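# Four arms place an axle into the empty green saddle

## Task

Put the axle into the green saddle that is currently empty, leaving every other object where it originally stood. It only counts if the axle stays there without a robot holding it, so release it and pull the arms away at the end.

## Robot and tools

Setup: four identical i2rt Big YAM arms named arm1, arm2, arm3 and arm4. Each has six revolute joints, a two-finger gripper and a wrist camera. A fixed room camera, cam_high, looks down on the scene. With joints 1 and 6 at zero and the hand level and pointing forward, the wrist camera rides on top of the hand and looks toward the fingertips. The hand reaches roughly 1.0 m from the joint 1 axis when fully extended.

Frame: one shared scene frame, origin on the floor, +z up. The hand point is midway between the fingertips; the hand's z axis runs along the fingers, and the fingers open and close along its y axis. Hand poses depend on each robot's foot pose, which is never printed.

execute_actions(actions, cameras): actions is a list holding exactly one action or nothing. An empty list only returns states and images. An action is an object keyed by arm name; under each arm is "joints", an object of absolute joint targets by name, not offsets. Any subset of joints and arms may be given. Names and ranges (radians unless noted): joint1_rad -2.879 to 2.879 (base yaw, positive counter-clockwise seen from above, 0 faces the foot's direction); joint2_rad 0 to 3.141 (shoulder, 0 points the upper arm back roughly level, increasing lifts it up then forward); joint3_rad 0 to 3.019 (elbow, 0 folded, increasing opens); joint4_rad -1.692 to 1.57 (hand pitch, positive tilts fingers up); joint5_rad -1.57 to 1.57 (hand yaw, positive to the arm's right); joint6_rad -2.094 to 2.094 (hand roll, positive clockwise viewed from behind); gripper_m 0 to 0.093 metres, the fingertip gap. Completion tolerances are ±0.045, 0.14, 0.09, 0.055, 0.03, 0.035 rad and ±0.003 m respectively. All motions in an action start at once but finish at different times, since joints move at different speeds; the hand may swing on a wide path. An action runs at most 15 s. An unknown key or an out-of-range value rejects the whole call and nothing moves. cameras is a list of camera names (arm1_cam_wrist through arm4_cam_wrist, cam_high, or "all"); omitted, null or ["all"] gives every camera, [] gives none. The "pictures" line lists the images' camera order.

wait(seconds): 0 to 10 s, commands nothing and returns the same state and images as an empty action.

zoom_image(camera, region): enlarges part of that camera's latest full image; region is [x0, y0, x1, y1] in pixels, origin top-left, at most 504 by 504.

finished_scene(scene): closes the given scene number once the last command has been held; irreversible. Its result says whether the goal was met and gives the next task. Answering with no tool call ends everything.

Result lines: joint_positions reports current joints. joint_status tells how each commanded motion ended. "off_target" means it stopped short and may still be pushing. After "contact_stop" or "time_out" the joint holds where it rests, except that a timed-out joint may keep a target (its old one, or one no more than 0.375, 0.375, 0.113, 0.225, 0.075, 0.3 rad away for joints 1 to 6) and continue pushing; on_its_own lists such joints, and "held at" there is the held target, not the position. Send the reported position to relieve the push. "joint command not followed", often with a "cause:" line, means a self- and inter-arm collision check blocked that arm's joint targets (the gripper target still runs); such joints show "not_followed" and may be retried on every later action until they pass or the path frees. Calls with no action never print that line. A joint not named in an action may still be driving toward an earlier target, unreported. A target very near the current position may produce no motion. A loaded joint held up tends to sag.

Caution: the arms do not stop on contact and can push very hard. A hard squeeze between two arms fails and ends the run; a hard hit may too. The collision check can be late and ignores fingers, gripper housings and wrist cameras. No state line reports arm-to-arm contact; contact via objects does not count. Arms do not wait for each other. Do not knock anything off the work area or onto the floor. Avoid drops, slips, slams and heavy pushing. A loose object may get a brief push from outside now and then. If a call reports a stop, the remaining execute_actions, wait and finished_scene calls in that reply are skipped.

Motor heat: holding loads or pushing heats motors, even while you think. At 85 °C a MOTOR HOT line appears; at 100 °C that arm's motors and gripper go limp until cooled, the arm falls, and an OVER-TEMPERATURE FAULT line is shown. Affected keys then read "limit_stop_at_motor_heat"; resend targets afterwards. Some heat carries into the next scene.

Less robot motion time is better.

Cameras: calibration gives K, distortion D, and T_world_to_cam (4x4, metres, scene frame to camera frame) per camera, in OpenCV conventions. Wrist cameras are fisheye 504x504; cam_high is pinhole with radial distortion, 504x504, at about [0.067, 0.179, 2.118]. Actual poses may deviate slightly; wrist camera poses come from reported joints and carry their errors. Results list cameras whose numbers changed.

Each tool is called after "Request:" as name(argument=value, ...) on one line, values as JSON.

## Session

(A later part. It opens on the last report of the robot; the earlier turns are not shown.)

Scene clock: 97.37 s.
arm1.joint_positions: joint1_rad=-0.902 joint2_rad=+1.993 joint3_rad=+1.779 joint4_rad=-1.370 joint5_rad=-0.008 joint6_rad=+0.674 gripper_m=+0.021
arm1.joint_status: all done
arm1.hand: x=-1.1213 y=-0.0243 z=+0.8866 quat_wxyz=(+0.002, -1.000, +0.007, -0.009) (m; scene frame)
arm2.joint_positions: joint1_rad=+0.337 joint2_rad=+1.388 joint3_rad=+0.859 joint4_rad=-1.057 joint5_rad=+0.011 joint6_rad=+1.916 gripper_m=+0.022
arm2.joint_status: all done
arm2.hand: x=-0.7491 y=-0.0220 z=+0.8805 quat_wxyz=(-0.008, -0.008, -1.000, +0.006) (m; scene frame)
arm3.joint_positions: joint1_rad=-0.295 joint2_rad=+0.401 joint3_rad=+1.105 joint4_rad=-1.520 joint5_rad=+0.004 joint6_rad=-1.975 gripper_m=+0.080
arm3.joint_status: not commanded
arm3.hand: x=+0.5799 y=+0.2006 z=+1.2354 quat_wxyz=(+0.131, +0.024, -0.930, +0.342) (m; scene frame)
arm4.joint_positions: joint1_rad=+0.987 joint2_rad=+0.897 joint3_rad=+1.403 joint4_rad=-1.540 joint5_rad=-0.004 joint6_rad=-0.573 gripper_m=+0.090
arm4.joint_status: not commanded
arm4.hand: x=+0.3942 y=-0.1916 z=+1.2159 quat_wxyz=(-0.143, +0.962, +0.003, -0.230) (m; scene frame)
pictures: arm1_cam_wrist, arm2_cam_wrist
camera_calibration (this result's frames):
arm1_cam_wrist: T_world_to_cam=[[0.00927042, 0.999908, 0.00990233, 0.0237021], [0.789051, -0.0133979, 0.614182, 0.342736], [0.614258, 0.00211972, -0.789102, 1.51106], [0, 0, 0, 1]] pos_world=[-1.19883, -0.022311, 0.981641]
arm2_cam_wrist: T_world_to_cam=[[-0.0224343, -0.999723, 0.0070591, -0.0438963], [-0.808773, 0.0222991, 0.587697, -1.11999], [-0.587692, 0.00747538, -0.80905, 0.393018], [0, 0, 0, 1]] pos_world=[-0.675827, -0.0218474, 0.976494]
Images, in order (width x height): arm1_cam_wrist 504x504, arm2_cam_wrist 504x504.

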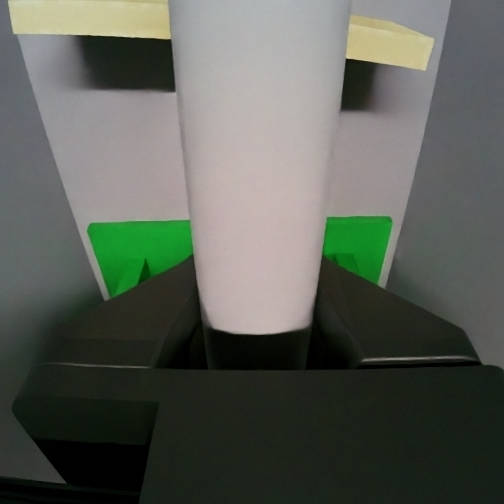

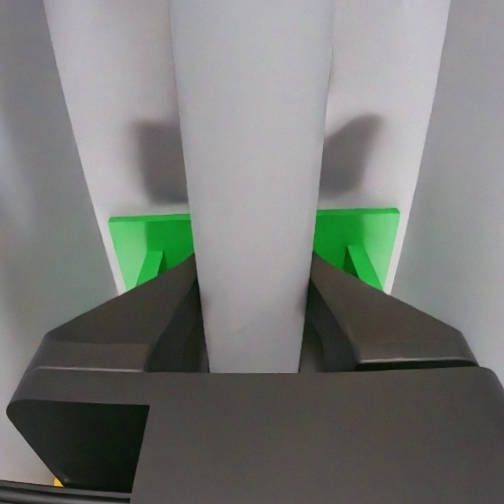

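Request:
execute_actions(actions=[{"arm2":{"joints":{"joint1_rad":0.36,"joint2_rad":1.40,"joint3_rad":0.852,"joint4_rad":-0.98}},"arm1":{"joints":{"joint1_rad":-0.872,"joint2_rad":1.975,"joint3_rad":1.78,"joint4_rad":-1.31,"joint6_rad":0.68}}}], cameras=["arm1_cam_wrist","arm2_cam_wrist"])

Scene clock: 98.23 s.
arm1.joint_positions: joint1_rad=-0.895 joint2_rad=+1.997 joint3_rad=+1.759 joint4_rad=-1.320 joint5_rad=-0.001 joint6_rad=+0.675 gripper_m=+0.021
arm1.joint_status: all done
arm1.hand: x=-1.1238 y=-0.0297 z=+0.8767 quat_wxyz=(-0.003, -1.000, +0.004, +0.003) (m; scene frame)
arm2.joint_positions: joint1_rad=+0.338 joint2_rad=+1.415 joint3_rad=+0.826 joint4_rad=-0.996 joint5_rad=+0.001 joint6_rad=+1.911 gripper_m=+0.022
arm2.joint_status: all done
arm2.hand: x=-0.7508 y=-0.0241 z=+0.8611 quat_wxyz=(-0.002, -0.005, -1.000, +0.007) (m; scene frame)
arm3.joint_positions: joint1_rad=-0.295 joint2_rad=+0.401 joint3_rad=+1.105 joint4_rad=-1.520 joint5_rad=+0.004 joint6_rad=-1.975 gripper_m=+0.080
arm3.joint_status: not commanded
arm3.hand: x=+0.5799 y=+0.2006 z=+1.2354 quat_wxyz=(+0.131, +0.024, -0.930, +0.342) (m; scene frame)
arm4.joint_positions: joint1_rad=+0.987 joint2_rad=+0.897 joint3_rad=+1.403 joint4_rad=-1.540 joint5_rad=-0.004 joint6_rad=-0.573 gripper_m=+0.090
arm4.joint_status: not commanded
arm4.hand: x=+0.3942 y=-0.1916 z=+1.2159 quat_wxyz=(-0.143, +0.962, +0.003, -0.230) (m; scene frame)
pictures: arm1_cam_wrist, arm2_cam_wrist
camera_calibration (this result's frames):
arm1_cam_wrist: T_world_to_cam=[[0.00363632, 0.999993, -0.000282725, 0.0318648], [0.803962, -0.00275535, 0.594674, 0.384961], [0.59467, -0.00238973, -0.803967, 1.49566], [0, 0, 0, 1]] pos_world=[-1.19903, -0.0272296, 0.973544]
arm2_cam_wrist: T_world_to_cam=[[-0.0164056, -0.999823, 0.00918943, -0.0431377], [-0.802798, 0.0186502, 0.59596, -1.11257], [-0.596026, 0.00239985, -0.802962, 0.364795], [0, 0, 0, 1]] pos_world=[-0.676453, -0.0232558, 0.956363]
Images, in order (width x height): arm1_cam_wrist 504x504, arm2_cam_wrist 504x504.

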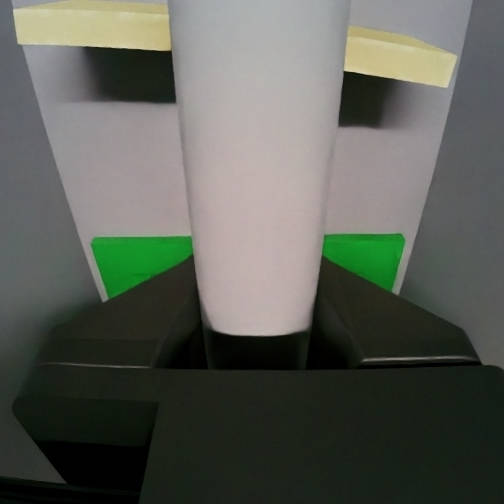

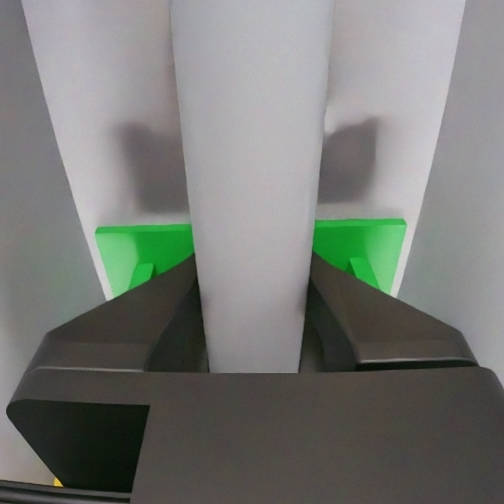

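Unload onto the saddle by commanding slightly lower than reported.

Request:
execute_actions(actions=[{"arm2":{"joints":{"joint1_rad":0.34,"joint2_rad":1.42,"joint3_rad":0.82}},"arm1":{"joints":{"joint1_rad":-0.89,"joint2_rad":2.01,"joint3_rad":1.74}}}], cameras=[])

Scene clock: 98.97 s.
arm1.joint_positions: joint1_rad=-0.894 joint2_rad=+2.008 joint3_rad=+1.742 joint4_rad=-1.303 joint5_rad=-0.007 joint6_rad=+0.686 gripper_m=+0.021
arm1.joint_status: all done
arm1.hand: x=-1.1213 y=-0.0298 z=+0.8643 quat_wxyz=(-0.002, -1.000, +0.010, -0.003) (m; scene frame)
arm2.joint_positions: joint1_rad=+0.337 joint2_rad=+1.422 joint3_rad=+0.807 joint4_rad=-0.985 joint5_rad=+0.002 joint6_rad=+1.919 gripper_m=+0.022
arm2.joint_status: all done
arm2.hand: x=-0.7482 y=-0.0303 z=+0.8526 quat_wxyz=(-0.005, -0.010, -1.000, +0.014) (m; scene frame)
arm3.joint_positions: joint1_rad=-0.295 joint2_rad=+0.401 joint3_rad=+1.105 joint4_rad=-1.520 joint5_rad=+0.004 joint6_rad=-1.975 gripper_m=+0.080
arm3.joint_status: not commanded
arm3.hand: x=+0.5799 y=+0.2006 z=+1.2354 quat_wxyz=(+0.131, +0.024, -0.930, +0.342) (m; scene frame)
arm4.joint_positions: joint1_rad=+0.987 joint2_rad=+0.897 joint3_rad=+1.403 joint4_rad=-1.540 joint5_rad=-0.004 joint6_rad=-0.573 gripper_m=+0.090
arm4.joint_status: not commanded
arm4.hand: x=+0.3942 y=-0.1916 z=+1.2159 quat_wxyz=(-0.143, +0.962, +0.003, -0.230) (m; scene frame)
pictures: none
No camera images: the call's "cameras" was empty. Leave "cameras" out to get every camera's image.

Request:
execute_actions(actions=[{"arm2":{"joints":{"gripper_m":0.075}},"arm1":{"joints":{"gripper_m":0.075}}}], cameras=["arm1_cam_wrist","arm2_cam_wrist"])

Request:
execute_actions(actions=[{"arm2":{"joints":{"joint2_rad":1.29,"joint3_rad":1.06,"joint4_rad":-1.3}},"arm1":{"joints":{"joint2_rad":1.94,"joint3_rad":1.98,"joint4_rad":-1.57}}}], cameras=["arm1_cam_wrist","arm2_cam_wrist"])

Request:
execute_actions(actions=[{"arm2":{"joints":{"joint2_rad":0.7,"joint3_rad":1.1}},"arm1":{"joints":{"joint2_rad":1.3}}}])

Scene clock: 100.03 s.
arm1.joint_positions: joint1_rad=-0.894 joint2_rad=+2.008 joint3_rad=+1.740 joint4_rad=-1.303 joint5_rad=-0.002 joint6_rad=+0.687 gripper_m=+0.075
arm1.joint_status: all done
arm1.hand: x=-1.1209 y=-0.0288 z=+0.8633 quat_wxyz=(+0.001, -1.000, +0.010, -0.003) (m; scene frame)
arm2.joint_positions: joint1_rad=+0.337 joint2_rad=+1.422 joint3_rad=+0.807 joint4_rad=-0.985 joint5_rad=+0.002 joint6_rad=+1.920 gripper_m=+0.075
arm2.joint_status: all done
arm2.hand: x=-0.7482 y=-0.0303 z=+0.8526 quat_wxyz=(-0.005, -0.010, -1.000, +0.014) (m; scene frame)
arm3.joint_positions: joint1_rad=-0.295 joint2_rad=+0.401 joint3_rad=+1.105 joint4_rad=-1.520 joint5_rad=+0.004 joint6_rad=-1.975 gripper_m=+0.080
arm3.joint_status: not commanded
arm3.hand: x=+0.5799 y=+0.2006 z=+1.2354 quat_wxyz=(+0.131, +0.024, -0.930, +0.342) (m; scene frame)
arm4.joint_positions: joint1_rad=+0.987 joint2_rad=+0.897 joint3_rad=+1.403 joint4_rad=-1.540 joint5_rad=-0.004 joint6_rad=-0.573 gripper_m=+0.090
arm4.joint_status: not commanded
arm4.hand: x=+0.3942 y=-0.1916 z=+1.2159 quat_wxyz=(-0.143, +0.962, +0.003, -0.230) (m; scene frame)
pictures: arm1_cam_wrist, arm2_cam_wrist
camera_calibration (this result's frames):
arm1_cam_wrist: T_world_to_cam=[[0.0138941, 0.999878, 0.00716478, 0.0360624], [0.797138, -0.0154021, 0.603601, 0.374842], [0.603638, -0.00267518, -0.797254, 1.48744], [0, 0, 0, 1]] pos_world=[-1.19717, -0.0263055, 0.959352]
arm2_cam_wrist: T_world_to_cam=[[-0.0260066, -0.999384, 0.0235455, -0.0687106], [-0.806079, 0.034895, 0.590778, -1.10288], [-0.591236, -0.00361542, -0.806491, 0.365907], [0, 0, 0, 1]] pos_world=[-0.674458, -0.0288604, 0.948276]
Images, in order (width x height): arm1_cam_wrist 504x504, arm2_cam_wrist 504x504.

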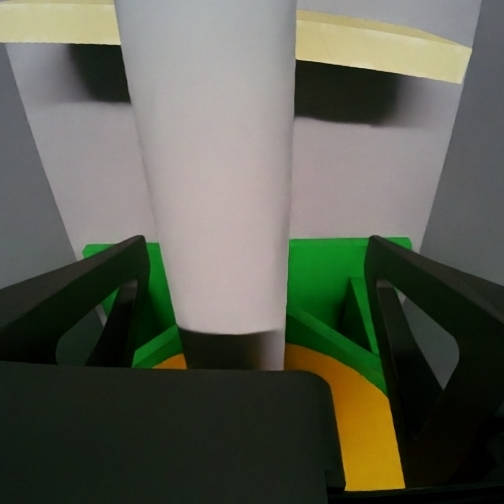

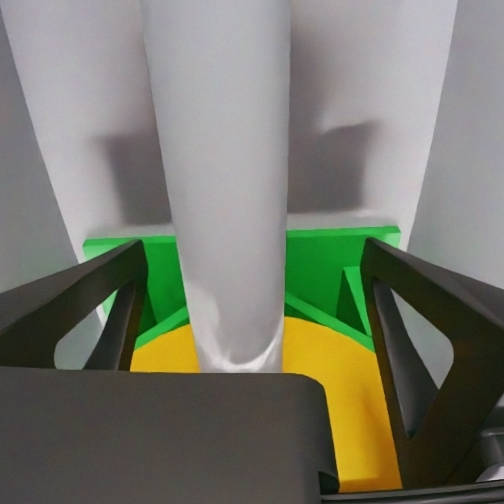

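Scene clock: 101.37 s.
arm1.joint_positions: joint1_rad=-0.894 joint2_rad=+1.930 joint3_rad=+1.948 joint4_rad=-1.557 joint5_rad=-0.002 joint6_rad=+0.687 gripper_m=+0.075
arm1.joint_status: all done
arm1.hand: x=-1.1186 y=-0.0270 z=+0.9877 quat_wxyz=(-0.009, -1.000, +0.010, +0.010) (m; scene frame)
arm2.joint_positions: joint1_rad=+0.337 joint2_rad=+1.278 joint3_rad=+1.039 joint4_rad=-1.290 joint5_rad=+0.002 joint6_rad=+1.920 gripper_m=+0.075
arm2.joint_status: all done
arm2.hand: x=-0.7551 y=-0.0099 z=+0.9804 quat_wxyz=(+0.006, -0.010, -1.000, -0.020) (m; scene frame)
arm3.joint_positions: joint1_rad=-0.295 joint2_rad=+0.401 joint3_rad=+1.105 joint4_rad=-1.520 joint5_rad=+0.004 joint6_rad=-1.975 gripper_m=+0.080
arm3.joint_status: not commanded
arm3.hand: x=+0.5799 y=+0.2006 z=+1.2354 quat_wxyz=(+0.131, +0.024, -0.930, +0.342) (m; scene frame)
arm4.joint_positions: joint1_rad=+0.987 joint2_rad=+0.897 joint3_rad=+1.403 joint4_rad=-1.540 joint5_rad=-0.004 joint6_rad=-0.573 gripper_m=+0.090
arm4.joint_status: not commanded
arm4.hand: x=+0.3942 y=-0.1916 z=+1.2159 quat_wxyz=(-0.143, +0.962, +0.003, -0.230) (m; scene frame)
pictures: arm1_cam_wrist, arm2_cam_wrist
camera_calibration (this result's frames):
arm1_cam_wrist: T_world_to_cam=[[0.0138235, 0.99982, -0.0130157, 0.0531512], [0.812078, -0.0036313, 0.583537, 0.334774], [0.583385, -0.0186363, -0.811982, 1.5767], [0, 0, 0, 1]] pos_world=[-1.19242, -0.0225422, 1.08559]
arm2_cam_wrist: T_world_to_cam=[[-0.0262902, -0.998699, -0.0436914, 0.0142128], [-0.792171, -0.00584487, 0.610272, -1.19366], [-0.609733, 0.0506552, -0.790986, 0.43638], [0, 0, 0, 1]] pos_world=[-0.67913, -0.0148874, 1.07425]
Images, in order (width x height): arm1_cam_wrist 504x504, arm2_cam_wrist 504x504.

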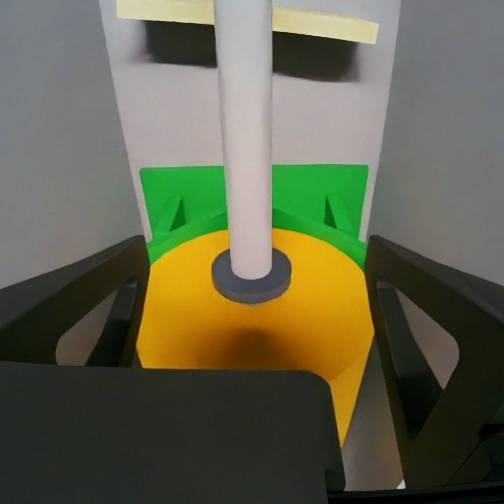

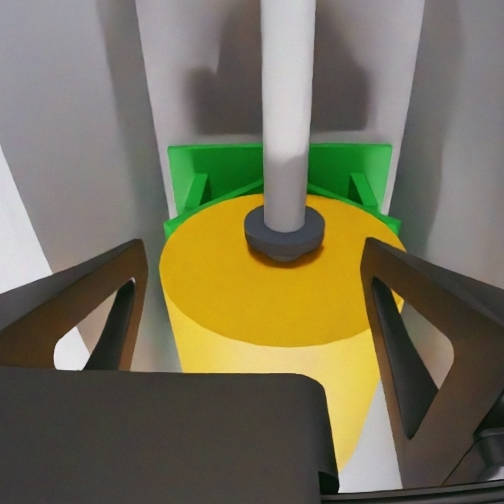

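Scene clock: 103.10 s.
arm1.joint_positions: joint1_rad=-0.894 joint2_rad=+1.306 joint3_rad=+1.970 joint4_rad=-1.558 joint5_rad=-0.002 joint6_rad=+0.687 gripper_m=+0.075
arm1.joint_status: all done
arm1.hand: x=-0.9902 y=+0.0742 z=+1.3235 quat_wxyz=(-0.207, -0.944, +0.009, +0.256) (m; scene frame)
arm2.joint_positions: joint1_rad=+0.337 joint2_rad=+0.693 joint3_rad=+1.067 joint4_rad=-1.291 joint5_rad=+0.002 joint6_rad=+1.920 gripper_m=+0.075
arm2.joint_status: all done
arm2.hand: x=-0.7292 y=-0.0855 z=+1.1729 quat_wxyz=(+0.106, -0.010, -0.947, -0.303) (m; scene frame)
arm3.joint_positions: joint1_rad=-0.295 joint2_rad=+0.401 joint3_rad=+1.105 joint4_rad=-1.520 joint5_rad=+0.004 joint6_rad=-1.975 gripper_m=+0.080
arm3.joint_status: not commanded
arm3.hand: x=+0.5799 y=+0.2006 z=+1.2354 quat_wxyz=(+0.131, +0.024, -0.930, +0.342) (m; scene frame)
arm4.joint_positions: joint1_rad=+0.987 joint2_rad=+0.897 joint3_rad=+1.403 joint4_rad=-1.540 joint5_rad=-0.004 joint6_rad=-0.573 gripper_m=+0.090
arm4.joint_status: not commanded
arm4.hand: x=+0.3942 y=-0.1916 z=+1.2159 quat_wxyz=(-0.143, +0.962, +0.003, -0.230) (m; scene frame)
pictures: arm1_cam_wrist, arm2_cam_wrist, arm3_cam_wrist, arm4_cam_wrist, cam_high
camera_calibration (this result's frames):
arm1_cam_wrist: T_world_to_cam=[[-0.0915034, 0.916775, -0.38878, 0.353694], [0.987394, 0.134165, 0.0839783, 0.859513], [0.12915, -0.376195, -0.917495, 1.49275], [0, 0, 0, 1]] pos_world=[-1.0091, 0.121989, 1.43492]
arm2_cam_wrist: T_world_to_cam=[[-0.0897209, -0.813865, -0.574086, 0.539469], [-0.664363, -0.380526, 0.64329, -1.26859], [-0.742005, 0.439118, -0.50656, 0.211408], [0, 0, 0, 1]] pos_world=[-0.637534, -0.136508, 1.23286]
arm3_cam_wrist: T_world_to_cam=[[0.141353, -0.773776, 0.617487, -0.690125], [-0.644203, 0.401719, 0.650864, -0.504805], [-0.75168, -0.489788, -0.441684, 1.20861], [0, 0, 0, 1]] pos_world=[0.680844, 0.260753, 1.28853]
arm4_cam_wrist: T_world_to_cam=[[0.0600433, 0.957822, 0.281018, -0.181371], [0.98268, -0.106164, 0.151887, -0.587222], [0.175315, 0.267031, -0.947607, 1.2591], [0, 0, 0, 1]] pos_world=[0.367203, -0.224838, 1.33329]
Images, in order (width x height): arm1_cam_wrist 504x504, arm2_cam_wrist 504x504, arm3_cam_wrist 504x504, arm4_cam_wrist 504x504, cam_high 504x504.

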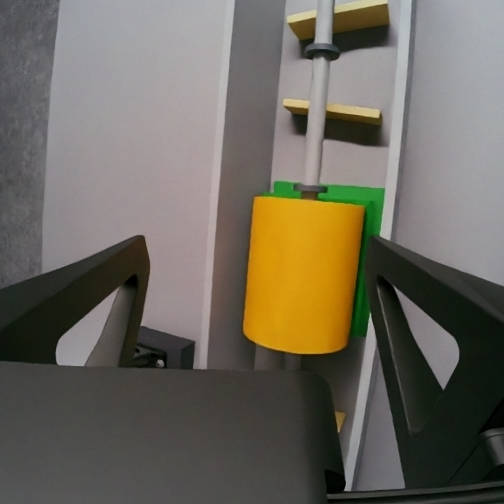

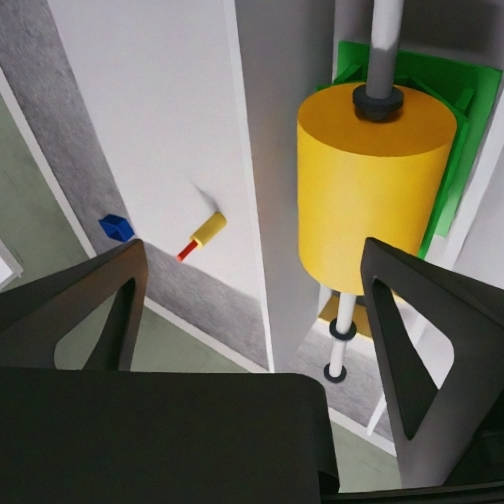

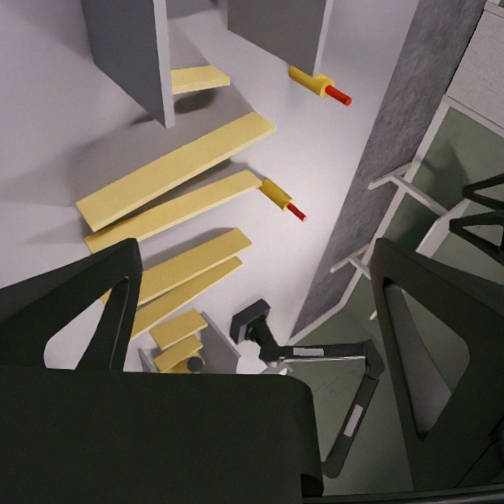

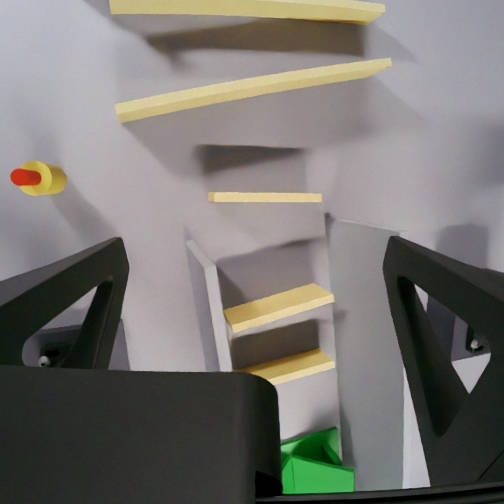

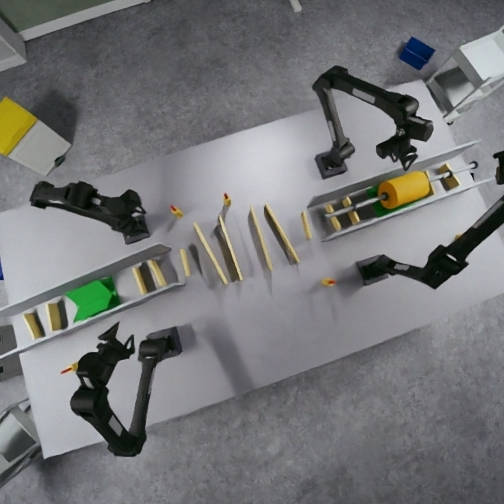

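Request:
finished_scene(scene=1)

The scene is finished: the task was done.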